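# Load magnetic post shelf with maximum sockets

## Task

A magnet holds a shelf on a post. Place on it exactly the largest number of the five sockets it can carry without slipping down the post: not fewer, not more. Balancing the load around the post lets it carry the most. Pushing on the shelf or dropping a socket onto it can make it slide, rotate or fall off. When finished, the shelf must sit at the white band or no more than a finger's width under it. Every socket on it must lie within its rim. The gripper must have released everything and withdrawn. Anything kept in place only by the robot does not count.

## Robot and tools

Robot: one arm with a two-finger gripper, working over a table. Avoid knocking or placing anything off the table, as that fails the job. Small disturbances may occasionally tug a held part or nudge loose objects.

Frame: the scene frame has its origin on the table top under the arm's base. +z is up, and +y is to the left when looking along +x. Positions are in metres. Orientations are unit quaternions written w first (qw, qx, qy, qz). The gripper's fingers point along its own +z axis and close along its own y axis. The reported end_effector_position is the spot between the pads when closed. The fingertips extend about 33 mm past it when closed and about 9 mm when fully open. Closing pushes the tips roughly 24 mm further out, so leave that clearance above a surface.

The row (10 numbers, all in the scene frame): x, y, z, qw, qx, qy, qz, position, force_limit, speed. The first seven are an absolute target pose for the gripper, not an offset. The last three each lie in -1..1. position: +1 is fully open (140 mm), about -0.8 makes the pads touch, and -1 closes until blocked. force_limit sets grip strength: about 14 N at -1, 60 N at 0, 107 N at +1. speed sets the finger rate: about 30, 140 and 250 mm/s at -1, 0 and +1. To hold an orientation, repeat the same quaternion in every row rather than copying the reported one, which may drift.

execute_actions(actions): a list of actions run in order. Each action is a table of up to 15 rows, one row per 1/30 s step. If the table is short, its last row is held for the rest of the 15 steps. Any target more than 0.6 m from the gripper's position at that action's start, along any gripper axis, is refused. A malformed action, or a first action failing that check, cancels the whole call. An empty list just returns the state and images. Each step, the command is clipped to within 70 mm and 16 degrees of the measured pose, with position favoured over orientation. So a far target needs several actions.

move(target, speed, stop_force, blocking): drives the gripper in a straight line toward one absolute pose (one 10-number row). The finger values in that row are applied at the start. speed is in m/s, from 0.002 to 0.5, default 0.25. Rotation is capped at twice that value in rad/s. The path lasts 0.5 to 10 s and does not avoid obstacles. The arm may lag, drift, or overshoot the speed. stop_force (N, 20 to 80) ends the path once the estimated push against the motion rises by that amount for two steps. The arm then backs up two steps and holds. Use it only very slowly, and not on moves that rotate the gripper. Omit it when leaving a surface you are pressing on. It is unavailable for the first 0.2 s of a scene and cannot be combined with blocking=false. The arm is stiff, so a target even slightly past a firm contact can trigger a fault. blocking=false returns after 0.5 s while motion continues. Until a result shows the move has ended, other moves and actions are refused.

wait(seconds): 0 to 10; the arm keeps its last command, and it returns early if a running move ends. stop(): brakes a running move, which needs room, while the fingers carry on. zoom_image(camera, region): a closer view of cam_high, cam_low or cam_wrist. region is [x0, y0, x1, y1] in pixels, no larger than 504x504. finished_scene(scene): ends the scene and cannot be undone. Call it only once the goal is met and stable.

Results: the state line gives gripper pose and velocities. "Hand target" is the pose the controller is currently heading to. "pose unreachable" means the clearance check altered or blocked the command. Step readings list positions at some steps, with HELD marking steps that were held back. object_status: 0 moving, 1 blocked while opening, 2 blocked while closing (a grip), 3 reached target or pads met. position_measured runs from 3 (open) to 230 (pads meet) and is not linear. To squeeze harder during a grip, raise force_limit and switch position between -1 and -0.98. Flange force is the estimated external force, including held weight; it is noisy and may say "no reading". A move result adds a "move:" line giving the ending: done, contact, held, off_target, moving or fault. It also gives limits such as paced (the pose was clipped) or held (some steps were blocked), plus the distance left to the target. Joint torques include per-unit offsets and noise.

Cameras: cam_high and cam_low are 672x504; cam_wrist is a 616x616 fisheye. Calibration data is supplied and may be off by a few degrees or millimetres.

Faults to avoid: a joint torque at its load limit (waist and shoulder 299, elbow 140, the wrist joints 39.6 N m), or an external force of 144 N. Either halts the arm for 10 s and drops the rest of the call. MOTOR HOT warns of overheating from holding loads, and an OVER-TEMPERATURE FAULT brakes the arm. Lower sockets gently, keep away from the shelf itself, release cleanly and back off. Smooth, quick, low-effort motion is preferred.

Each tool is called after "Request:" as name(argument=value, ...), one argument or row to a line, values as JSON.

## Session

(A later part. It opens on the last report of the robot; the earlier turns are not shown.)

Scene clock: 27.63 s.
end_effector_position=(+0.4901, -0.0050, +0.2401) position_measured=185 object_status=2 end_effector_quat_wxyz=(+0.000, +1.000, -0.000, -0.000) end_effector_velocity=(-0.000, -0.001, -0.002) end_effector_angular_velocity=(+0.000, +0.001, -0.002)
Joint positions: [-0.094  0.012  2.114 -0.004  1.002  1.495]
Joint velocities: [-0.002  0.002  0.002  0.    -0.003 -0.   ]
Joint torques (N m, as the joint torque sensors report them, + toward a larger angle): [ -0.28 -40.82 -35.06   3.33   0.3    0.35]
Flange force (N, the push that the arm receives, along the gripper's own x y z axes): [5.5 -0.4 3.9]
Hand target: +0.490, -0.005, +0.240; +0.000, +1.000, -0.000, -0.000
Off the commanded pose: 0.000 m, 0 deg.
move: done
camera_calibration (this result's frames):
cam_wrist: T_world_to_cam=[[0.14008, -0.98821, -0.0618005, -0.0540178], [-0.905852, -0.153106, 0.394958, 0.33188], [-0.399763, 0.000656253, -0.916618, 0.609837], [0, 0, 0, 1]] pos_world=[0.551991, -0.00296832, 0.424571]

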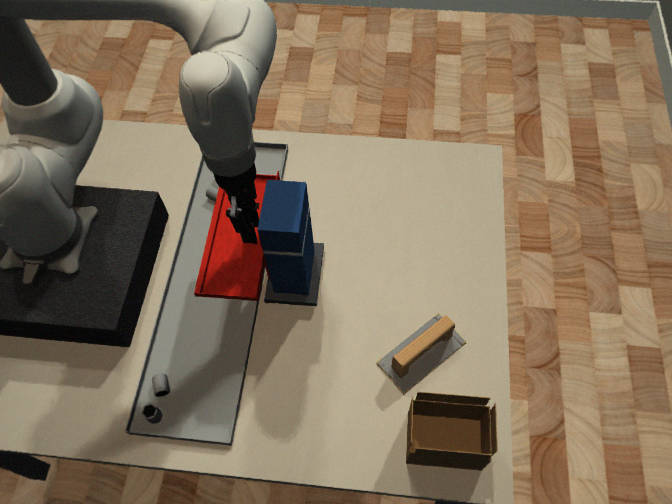

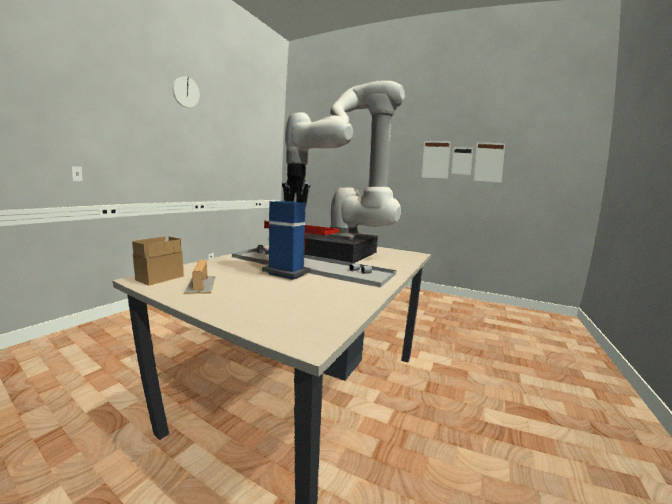

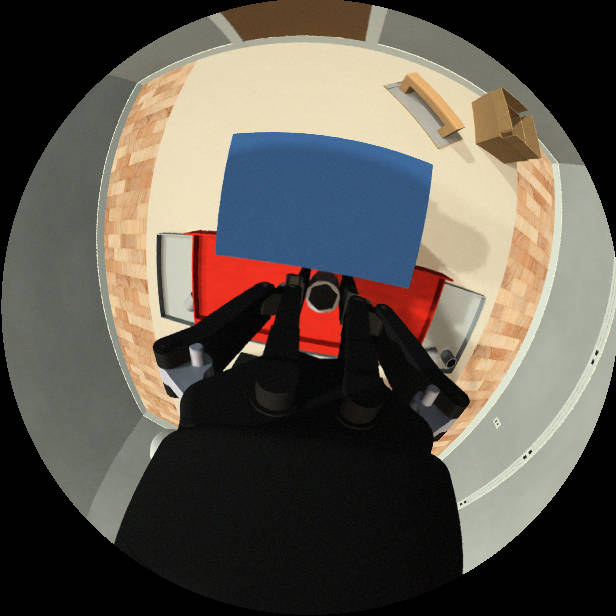

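Noisy force; step down.

Request:
move(
  target=[0.49,-0.005,0.236,0,1,0,0,-1,-0.5,0],
  speed=0.005,
)

Request:
move(
  target=[0.49,-0.005,0.233,0,1,0,0,-1,-0.5,0],
  speed=0.005,
)

Request:
move(
  target=[0.49,-0.005,0.230,0,1,0,0,-1,-0.5,0],
  speed=0.005,
)

Request:
zoom_image(
  camera="cam_low",
  region=[250,190,350,250],
)

Scene clock: 31.77 s.
end_effector_position=(+0.4900, -0.0050, +0.2360) position_measured=185 object_status=2 end_effector_quat_wxyz=(+0.000, +1.000, -0.000, -0.000) end_effector_velocity=(+0.000, +0.001, -0.000) end_effector_angular_velocity=(+0.001, -0.001, +0.001)
Joint positions: [-0.094  0.016  2.118 -0.004  0.993  1.495]
Joint velocities: [ 0.001  0.001 -0.     0.001 -0.001 -0.001]
Joint torques (N m, as the joint torque sensors report them, + toward a larger angle): [  0.38 -38.35 -35.58   3.38  -0.23  -0.06]
Flange force (N, the push that the arm receives, along the gripper's own x y z axes): [-0.3 -0.7 0.7]
Hand target: +0.490, -0.005, +0.236; +0.000, +1.000, -0.000, -0.000
Off the commanded pose: 0.000 m, 0 deg.
move: done
camera_calibration (this result's frames):
cam_wrist: T_world_to_cam=[[0.140105, -0.988205, -0.0618167, -0.054249], [-0.905848, -0.153135, 0.394954, 0.333444], [-0.399762, 0.000661674, -0.916619, 0.606104], [0, 0, 0, 1]] pos_world=[0.551947, -0.00294845, 0.420518]

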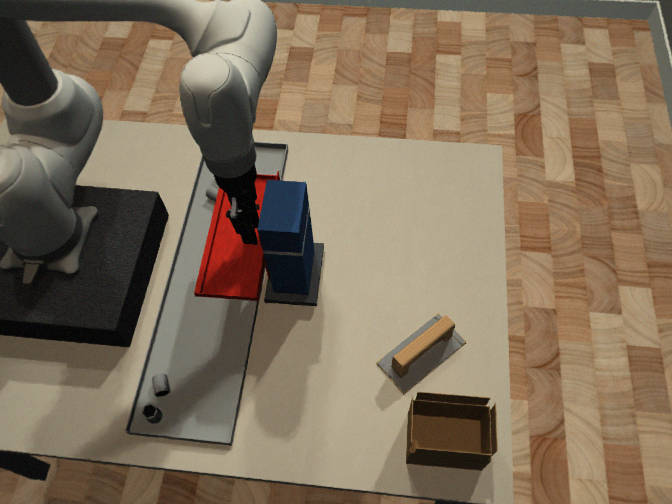

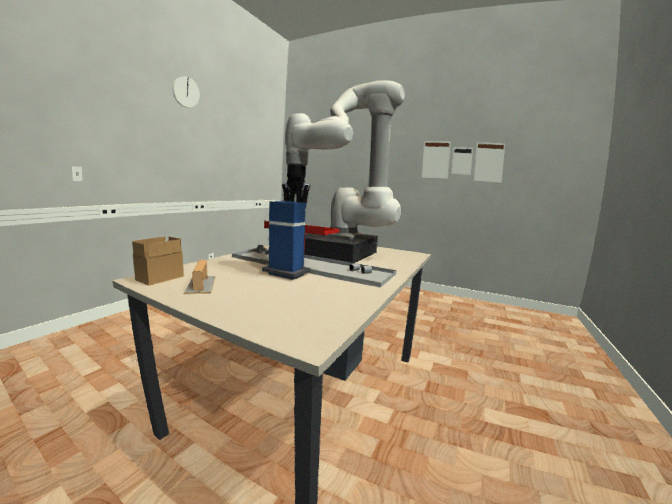

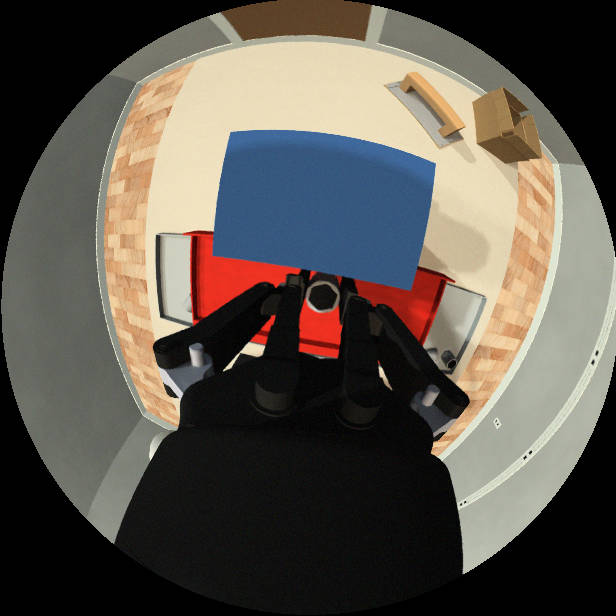

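Scene clock: 32.60 s.
end_effector_position=(+0.4900, -0.0050, +0.2330) position_measured=185 object_status=2 end_effector_quat_wxyz=(+0.000, +1.000, +0.000, -0.000) end_effector_velocity=(+0.000, +0.000, +0.001) end_effector_angular_velocity=(+0.000, -0.002, +0.001)
Joint positions: [-0.094  0.02   2.122 -0.004  0.987  1.495]
Joint velocities: [ 0.001 -0.002  0.     0.    -0.001 -0.   ]
Joint torques (N m, as the joint torque sensors report them, + toward a larger angle): [  0.36 -38.94 -35.65   3.39  -0.08  -0.07]
Flange force (N, the push that the arm receives, along the gripper's own x y z axes): [-1.0 -0.8 0.7]
Hand target: +0.490, -0.005, +0.233; +0.000, +1.000, -0.000, -0.000
Off the commanded pose: 0.000 m, 0 deg.
move: done
camera_calibration (this result's frames):
cam_wrist: T_world_to_cam=[[0.140132, -0.988201, -0.0618156, -0.0544392], [-0.905844, -0.15316, 0.394954, 0.334626], [-0.399762, 0.000649414, -0.916619, 0.603352], [0, 0, 0, 1]] pos_world=[0.551945, -0.00293764, 0.417517]

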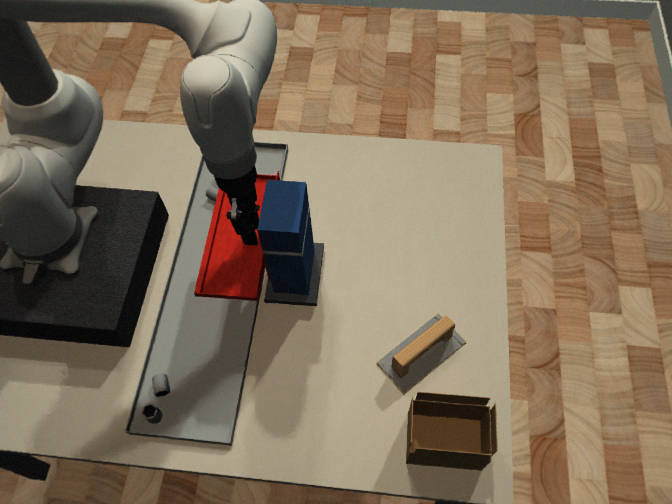

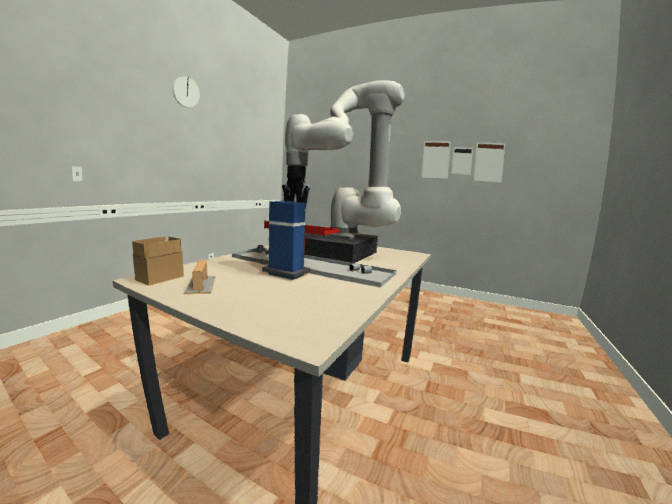

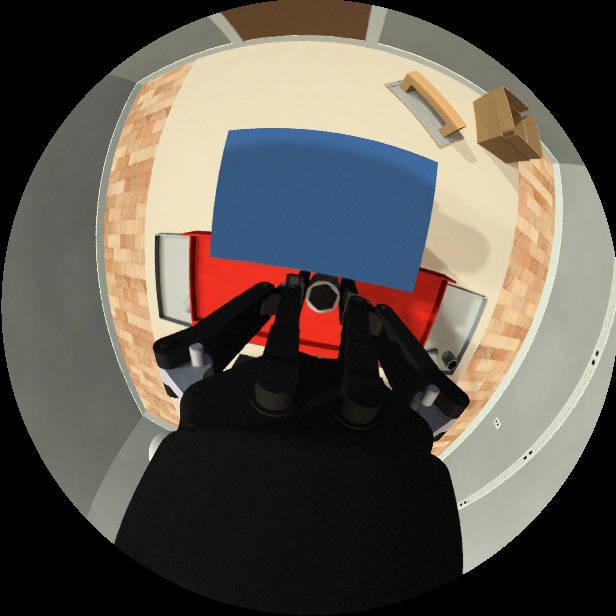

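Scene clock: 33.43 s.
end_effector_position=(+0.4900, -0.0050, +0.2300) position_measured=185 object_status=2 end_effector_quat_wxyz=(+0.000, +1.000, +0.000, -0.000) end_effector_velocity=(+0.000, +0.000, -0.000) end_effector_angular_velocity=(-0.000, -0.001, +0.000)
Joint positions: [-0.094  0.023  2.125 -0.004  0.981  1.495]
Joint velocities: [ 0.    -0.     0.001 -0.    -0.001  0.   ]
Joint torques (N m, as the joint torque sensors report them, + toward a larger angle): [ -1.33 -38.38 -34.53   3.17  -0.54   0.18]
Flange force (N, the push that the arm receives, along the gripper's own x y z axes): [0.3 -3.6 -1.6]
Hand target: +0.490, -0.005, +0.230; +0.000, +1.000, -0.000, -0.000
Off the commanded pose: 0.000 m, 0 deg.
move: done
camera_calibration (this result's frames):
cam_wrist: T_world_to_cam=[[0.140165, -0.988197, -0.0618156, -0.0546318], [-0.905839, -0.153189, 0.394954, 0.33581], [-0.399762, 0.000636179, -0.916619, 0.600602], [0, 0, 0, 1]] pos_world=[0.551945, -0.00292652, 0.414517]

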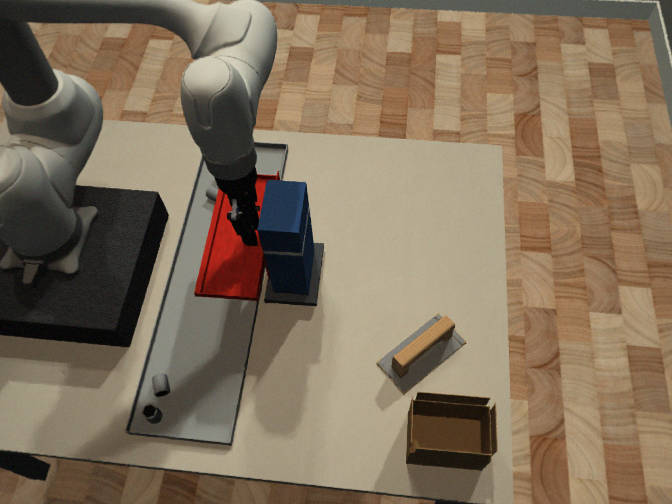

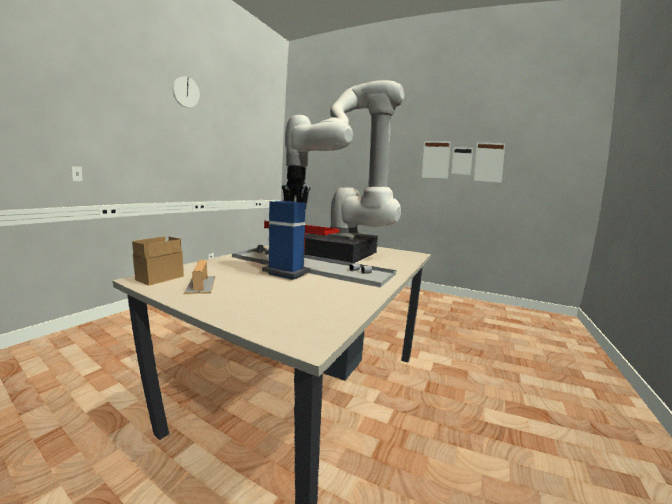

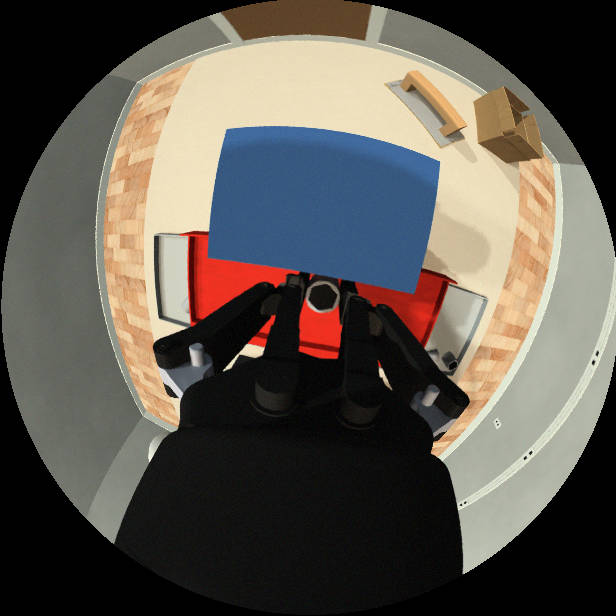

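Region (250, 190, 350, 250) of cam_low's 672x504 image, scaled by 5.040, with more detail than that image has; it fills the top 302 rows of this view, and the rest is white.

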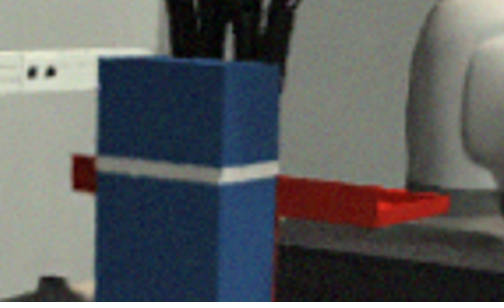

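Request:
move(
  target=[0.49,-0.005,0.227,0,1,0,0,-1,-0.5,0],
  speed=0.005,
)

Request:
move(
  target=[0.49,-0.005,0.224,0,1,0,0,-1,-0.5,0],
  speed=0.005,
)

Request:
move(
  target=[0.49,-0.005,0.221,0,1,0,0,-1,-0.5,0],
  speed=0.005,
)

Request:
zoom_image(
  camera="cam_low",
  region=[250,190,350,250],
)

Scene clock: 37.50 s.
end_effector_position=(+0.4900, -0.0050, +0.2270) position_measured=185 object_status=2 end_effector_quat_wxyz=(+0.000, +1.000, +0.000, +0.000) end_effector_velocity=(+0.000, -0.001, -0.001) end_effector_angular_velocity=(-0.000, +0.001, -0.002)
Joint positions: [-0.094  0.026  2.128 -0.004  0.975  1.495]
Joint velocities: [-0.001  0.001  0.    -0.    -0.001  0.001]
Joint torques (N m, as the joint torque sensors report them, + toward a larger angle): [ -0.28 -38.69 -33.98   3.43  -0.33   0.04]
Flange force (N, the push that the arm receives, along the gripper's own x y z axes): [0.9 -1.9 -1.6]
Hand target: +0.490, -0.005, +0.227; +0.000, +1.000, -0.000, -0.000
Off the commanded pose: 0.000 m, 0 deg.
move: done
camera_calibration (this result's frames):
cam_wrist: T_world_to_cam=[[0.140112, -0.988204, -0.0618153, -0.0548209], [-0.905848, -0.153141, 0.394952, 0.336994], [-0.399759, 0.000657624, -0.91662, 0.597853], [0, 0, 0, 1]] pos_world=[0.551944, -0.00295973, 0.411519]

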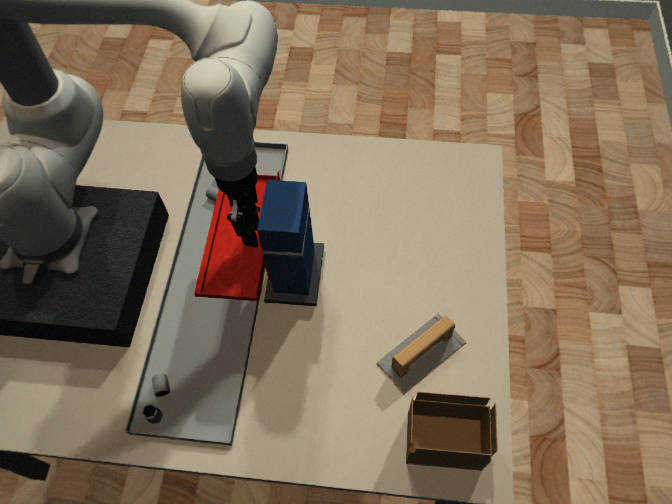

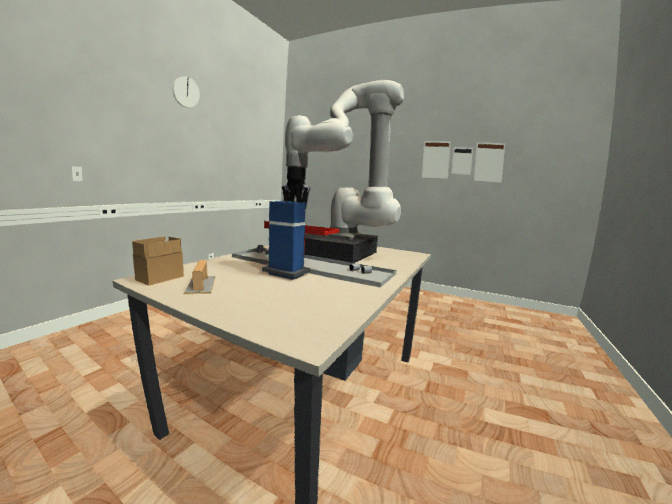

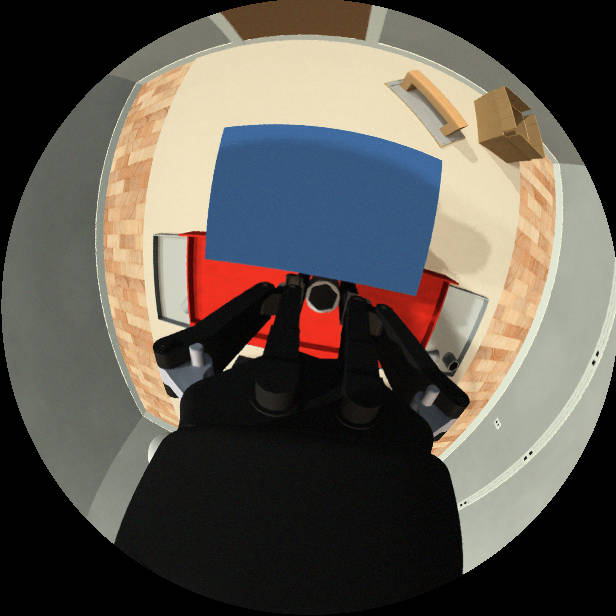

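Scene clock: 38.33 s.
end_effector_position=(+0.4900, -0.0050, +0.2240) position_measured=185 object_status=2 end_effector_quat_wxyz=(+0.000, +1.000, +0.000, -0.000) end_effector_velocity=(-0.000, +0.001, -0.001) end_effector_angular_velocity=(-0.000, +0.000, +0.002)
Joint positions: [-0.094  0.029  2.131 -0.004  0.968  1.495]
Joint velocities: [ 0.001  0.     0.001 -0.001 -0.001 -0.   ]
Joint torques (N m, as the joint torque sensors report them, + toward a larger angle): [ -0.44 -39.11 -34.14   3.49  -0.3    0.  ]
Flange force (N, the push that the arm receives, along the gripper's own x y z axes): [0.8 -2.4 -0.4]
Hand target: +0.490, -0.005, +0.224; +0.000, +1.000, -0.000, -0.000
Off the commanded pose: 0.000 m, 0 deg.
move: done
camera_calibration (this result's frames):
cam_wrist: T_world_to_cam=[[0.140121, -0.988203, -0.0618159, -0.0550107], [-0.905846, -0.153149, 0.394954, 0.338178], [-0.399762, 0.000654166, -0.916619, 0.595103], [0, 0, 0, 1]] pos_world=[0.551944, -0.00295933, 0.408517]

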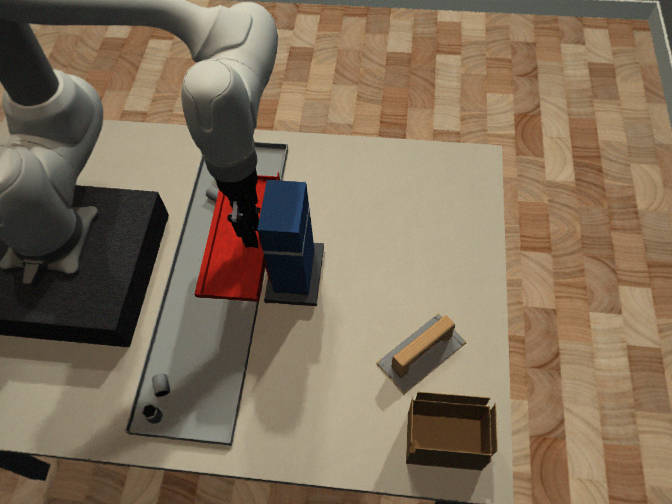

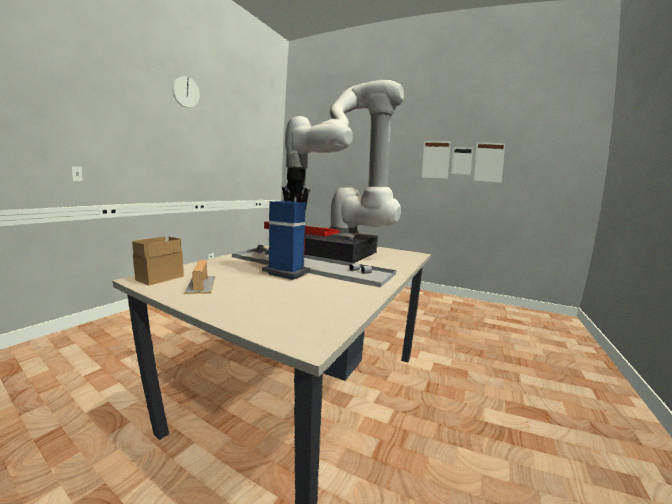

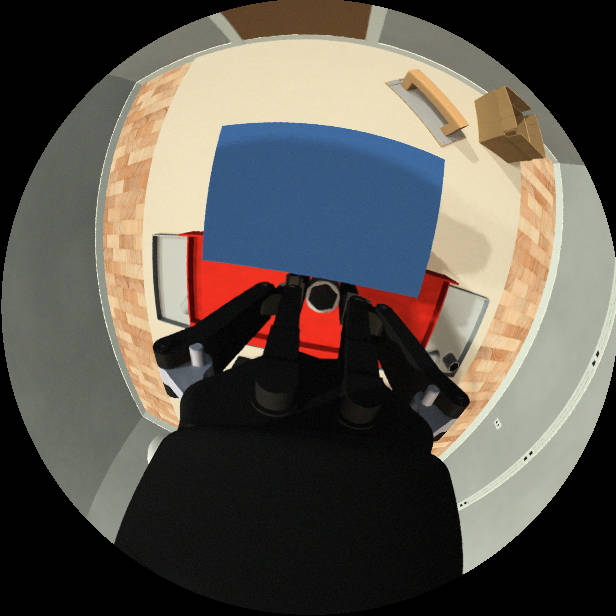

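Scene clock: 39.17 s.
end_effector_position=(+0.4900, -0.0050, +0.2210) position_measured=185 object_status=2 end_effector_quat_wxyz=(+0.000, +1.000, -0.000, -0.000) end_effector_velocity=(-0.000, +0.000, -0.001) end_effector_angular_velocity=(+0.000, +0.001, -0.000)
Joint positions: [-0.094  0.032  2.134 -0.004  0.962  1.495]
Joint velocities: [ 0.     0.001  0.001  0.    -0.001  0.   ]
Joint torques (N m, as the joint torque sensors report them, + toward a larger angle): [ -0.82 -37.33 -33.42   3.06  -0.38   0.1 ]
Flange force (N, the push that the arm receives, along the gripper's own x y z axes): [-1.3 -2.8 -3.7]
Hand target: +0.490, -0.005, +0.221; +0.000, +1.000, -0.000, -0.000
Off the commanded pose: 0.000 m, 0 deg.
move: done
camera_calibration (this result's frames):
cam_wrist: T_world_to_cam=[[0.140105, -0.988205, -0.0618159, -0.0551881], [-0.905848, -0.153134, 0.394955, 0.339364], [-0.399763, 0.000660735, -0.916619, 0.592353], [0, 0, 0, 1]] pos_world=[0.551944, -0.00296031, 0.405517]

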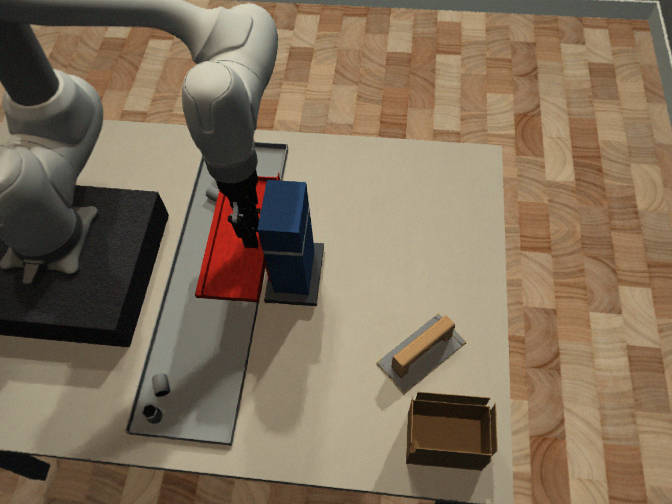

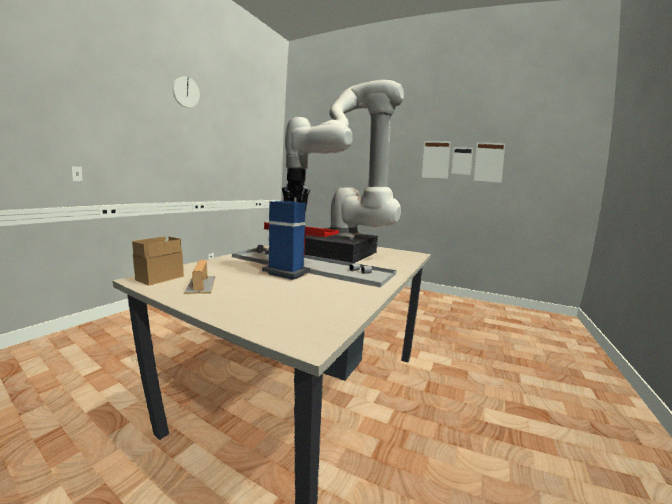

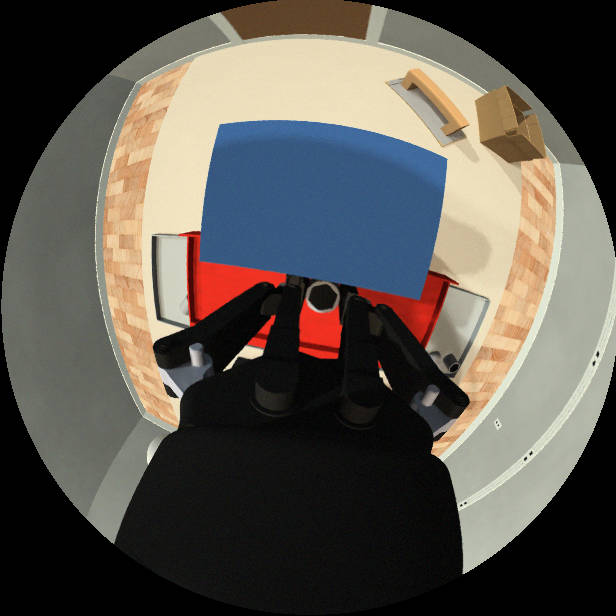

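Region (250, 190, 350, 250) of cam_low's 672x504 image, scaled by 5.040, with more detail than that image has; it fills the top 302 rows of this view, and the rest is white.

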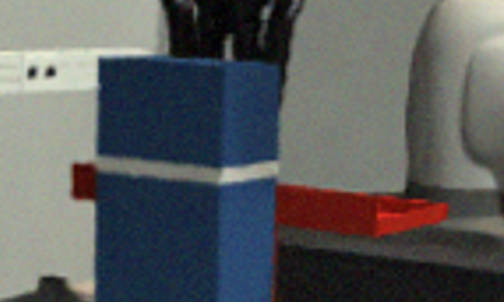

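Request:
move(
  target=[0.49,-0.005,0.221,0,1,0,0,-0.15,-0.5,-0.5],
)

Request:
move(
  target=[0.47,-0.005,0.3,0,1,0,0,-0.15,-0.5,0],
)

Request:
move(
  target=[0.32,-0.3,0.27,0,1,0,0,-0.15,-0.5,0],
)

Request:
move(
  target=[0.32,-0.353,0.09,0,1,0,0,-0.15,-0.5,0],
)

Scene clock: 43.20 s.
end_effector_position=(+0.4900, -0.0050, +0.2210) position_measured=148 object_status=3 end_effector_quat_wxyz=(+0.000, +1.000, -0.000, -0.000) end_effector_velocity=(+0.001, +0.000, +0.001) end_effector_angular_velocity=(+0.000, -0.002, -0.000)
Joint positions: [-0.094  0.032  2.134 -0.004  0.962  1.495]
Joint velocities: [ 0.    -0.001 -0.001  0.     0.     0.001]
Joint torques (N m, as the joint torque sensors report them, + toward a larger angle): [ -0.94 -39.18 -34.19   3.26  -0.01   0.29]
Flange force (N, the push that the arm receives, along the gripper's own x y z axes): [0.8 -2.3 0.3]
Hand target: +0.490, -0.005, +0.221; +0.000, +1.000, -0.000, -0.000
Off the commanded pose: 0.000 m, 0 deg.
move: done
camera_calibration (this result's frames):
cam_wrist: T_world_to_cam=[[0.140105, -0.988205, -0.061815, -0.0551916], [-0.905843, -0.153134, 0.394966, 0.339373], [-0.399774, 0.000657924, -0.916614, 0.592309], [0, 0, 0, 1]] pos_world=[0.551941, -0.00296059, 0.405466]

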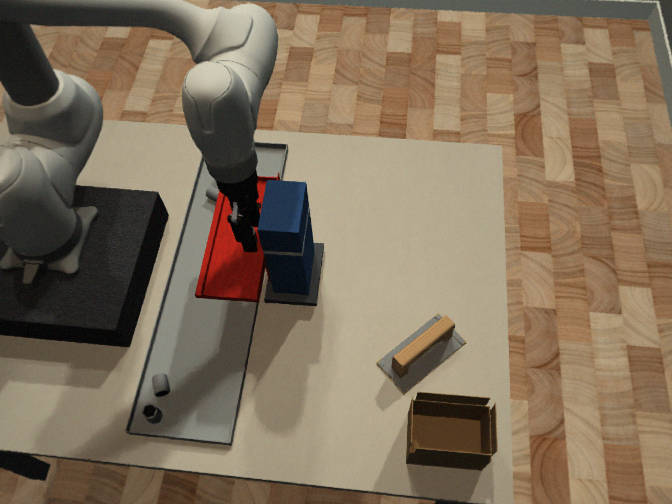

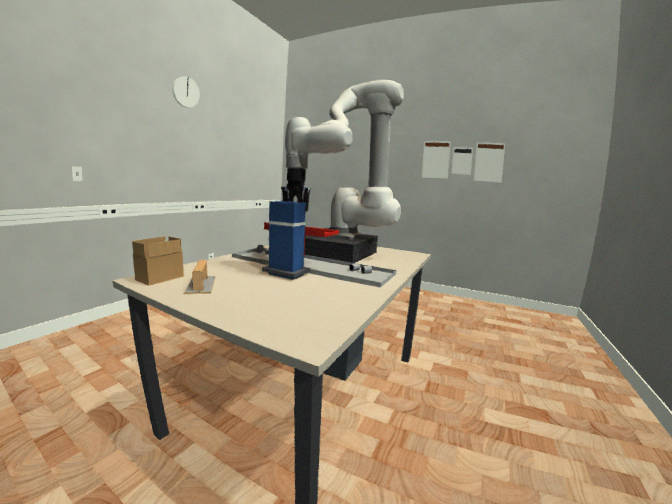

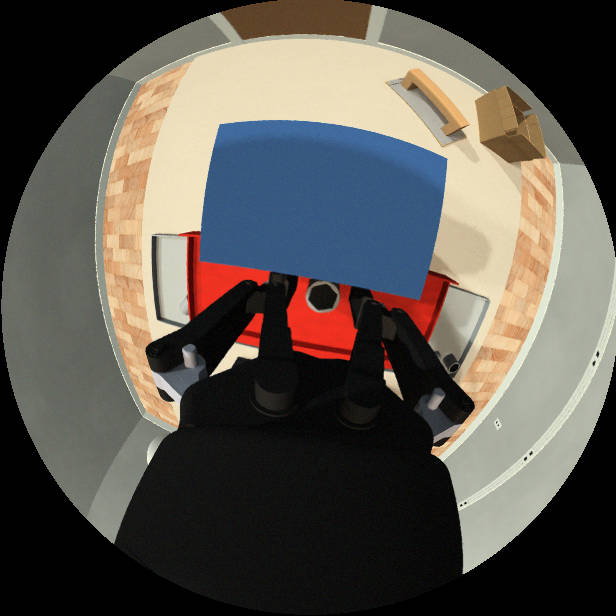

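Scene clock: 44.10 s.
end_effector_position=(+0.4699, -0.0050, +0.2999) position_measured=148 object_status=3 end_effector_quat_wxyz=(-0.000, +1.000, +0.000, -0.000) end_effector_velocity=(-0.000, +0.000, +0.002) end_effector_angular_velocity=(+0.000, -0.002, +0.001)
Joint positions: [-0.097 -0.075  2.077 -0.003  1.126  1.491]
Joint velocities: [ 0.001 -0.003 -0.001  0.     0.003 -0.   ]
Joint torques (N m, as the joint torque sensors report them, + toward a larger angle): [  0.11 -32.95 -37.46   3.65  -0.45   0.16]
Flange force (N, the push that the arm receives, along the gripper's own x y z axes): [3.0 -0.7 0.3]
Hand target: +0.470, -0.005, +0.300; -0.000, +1.000, +0.000, +0.000
Off the commanded pose: 0.000 m, 0 deg.
move: done
camera_calibration (this result's frames):
cam_wrist: T_world_to_cam=[[0.140175, -0.988193, -0.0618591, -0.0474678], [-0.905831, -0.153216, 0.394963, 0.289985], [-0.399777, 0.000670159, -0.916612, 0.656619], [0, 0, 0, 1]] pos_world=[0.531832, -0.00291715, 0.484395]

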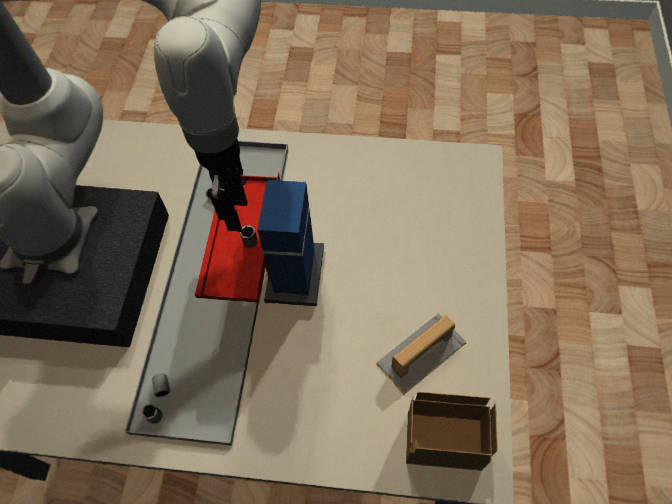

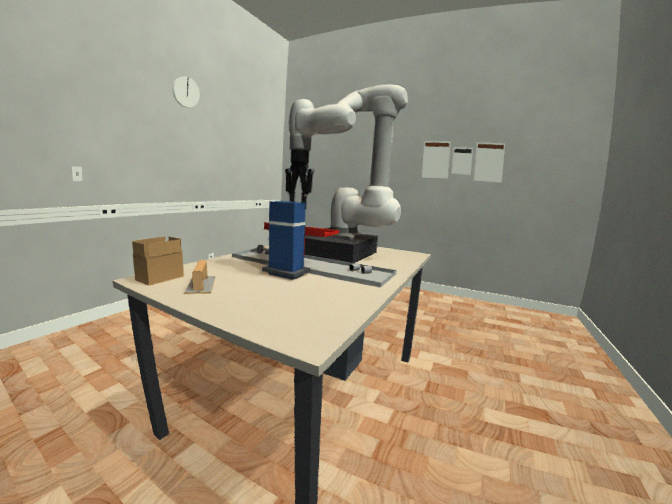

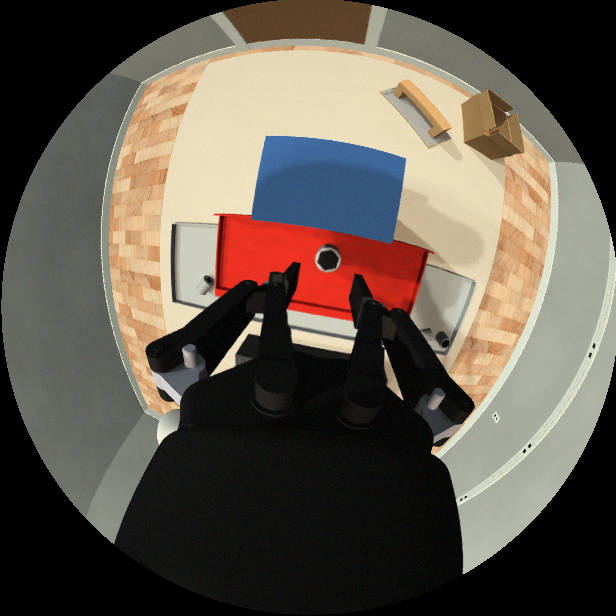

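Scene clock: 45.97 s.
end_effector_position=(+0.3198, -0.3000, +0.2700) position_measured=148 object_status=3 end_effector_quat_wxyz=(+0.000, +1.000, -0.000, +0.000) end_effector_velocity=(-0.001, -0.002, +0.001) end_effector_angular_velocity=(-0.001, -0.002, -0.003)
Joint positions: [-0.856 -0.101  2.161  0.008  1.069  0.727]
Joint velocities: [-0.006 -0.001 -0.001  0.    -0.    -0.003]
Joint torques (N m, as the joint torque sensors report them, + toward a larger angle): [ -0.91 -26.29 -35.78   3.51  -0.37   0.06]
Flange force (N, the push that the arm receives, along the gripper's own x y z axes): [0.7 -2.7 -3.2]
Hand target: +0.320, -0.300, +0.270; +0.000, +1.000, -0.000, +0.000
Off the commanded pose: 0.000 m, 0 deg.
move: done
camera_calibration (this result's frames):
cam_wrist: T_world_to_cam=[[0.140103, -0.98825, -0.0611024, -0.32004], [-0.905865, -0.152847, 0.395028, 0.120704], [-0.399725, 0.000005975, -0.916635, 0.569159], [0, 0, 0, 1]] pos_world=[0.381688, -0.297833, 0.454475]

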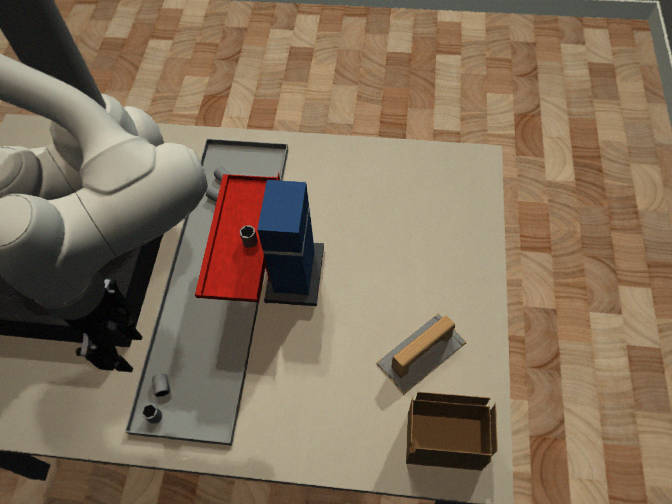

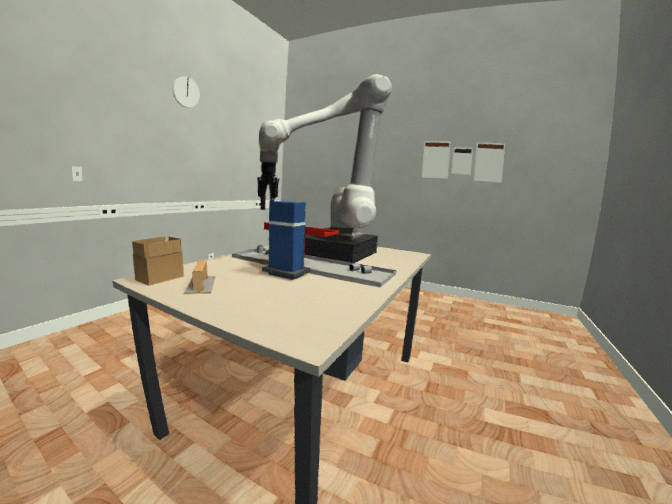

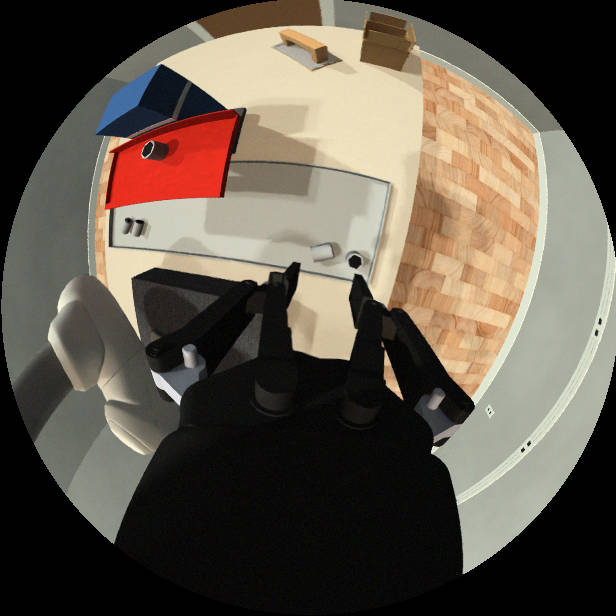

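Scene clock: 47.27 s.
end_effector_position=(+0.3200, -0.3531, +0.0899) position_measured=148 object_status=3 end_effector_quat_wxyz=(+0.000, +1.000, -0.000, -0.000) end_effector_velocity=(+0.000, -0.000, -0.002) end_effector_angular_velocity=(+0.001, -0.000, +0.001)
Joint positions: [-0.928  0.194  2.266  0.012  0.67   0.649]
Joint velocities: [-0.     0.003 -0.     0.001 -0.003 -0.001]
Joint torques (N m, as the joint torque sensors report them, + toward a larger angle): [ -1.95 -46.56 -25.67   2.44  -0.95   0.07]
Flange force (N, the push that the arm receives, along the gripper's own x y z axes): [3.8 -2.4 -2.8]
Hand target: +0.320, -0.353, +0.090; +0.000, +1.000, -0.000, -0.000
Off the commanded pose: 0.000 m, 0 deg.
move: done
camera_calibration (this result's frames):
cam_wrist: T_world_to_cam=[[0.139948, -0.988227, -0.0618254, -0.383463], [-0.905785, -0.152995, 0.395153, 0.183837], [-0.39996, 0.000699637, -0.916532, 0.404505], [0, 0, 0, 1]] pos_world=[0.381968, -0.351105, 0.27439]

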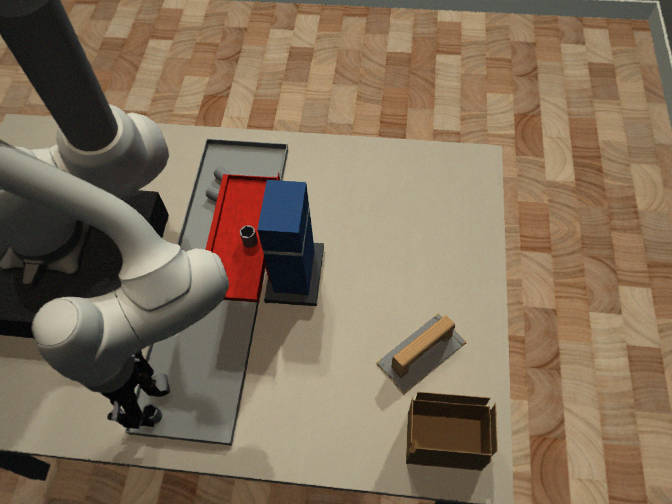

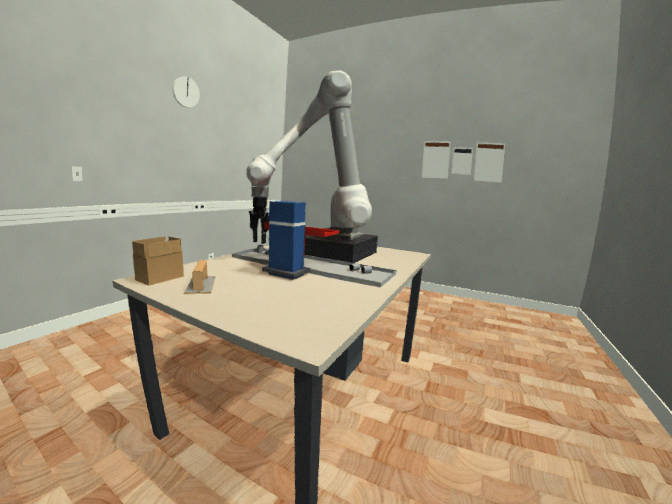

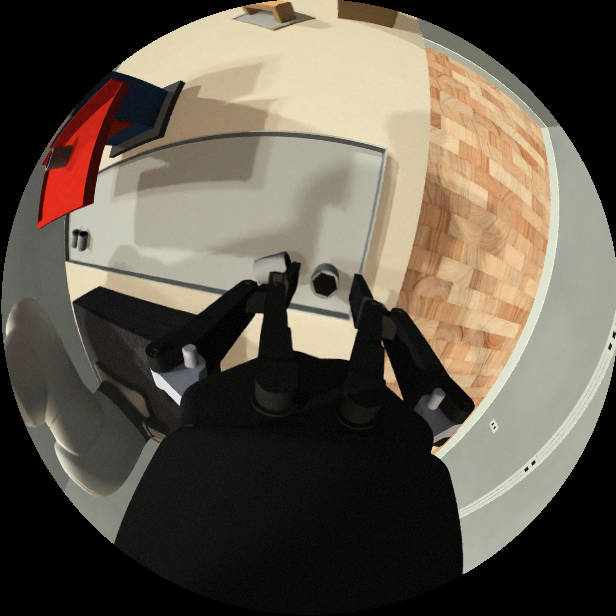

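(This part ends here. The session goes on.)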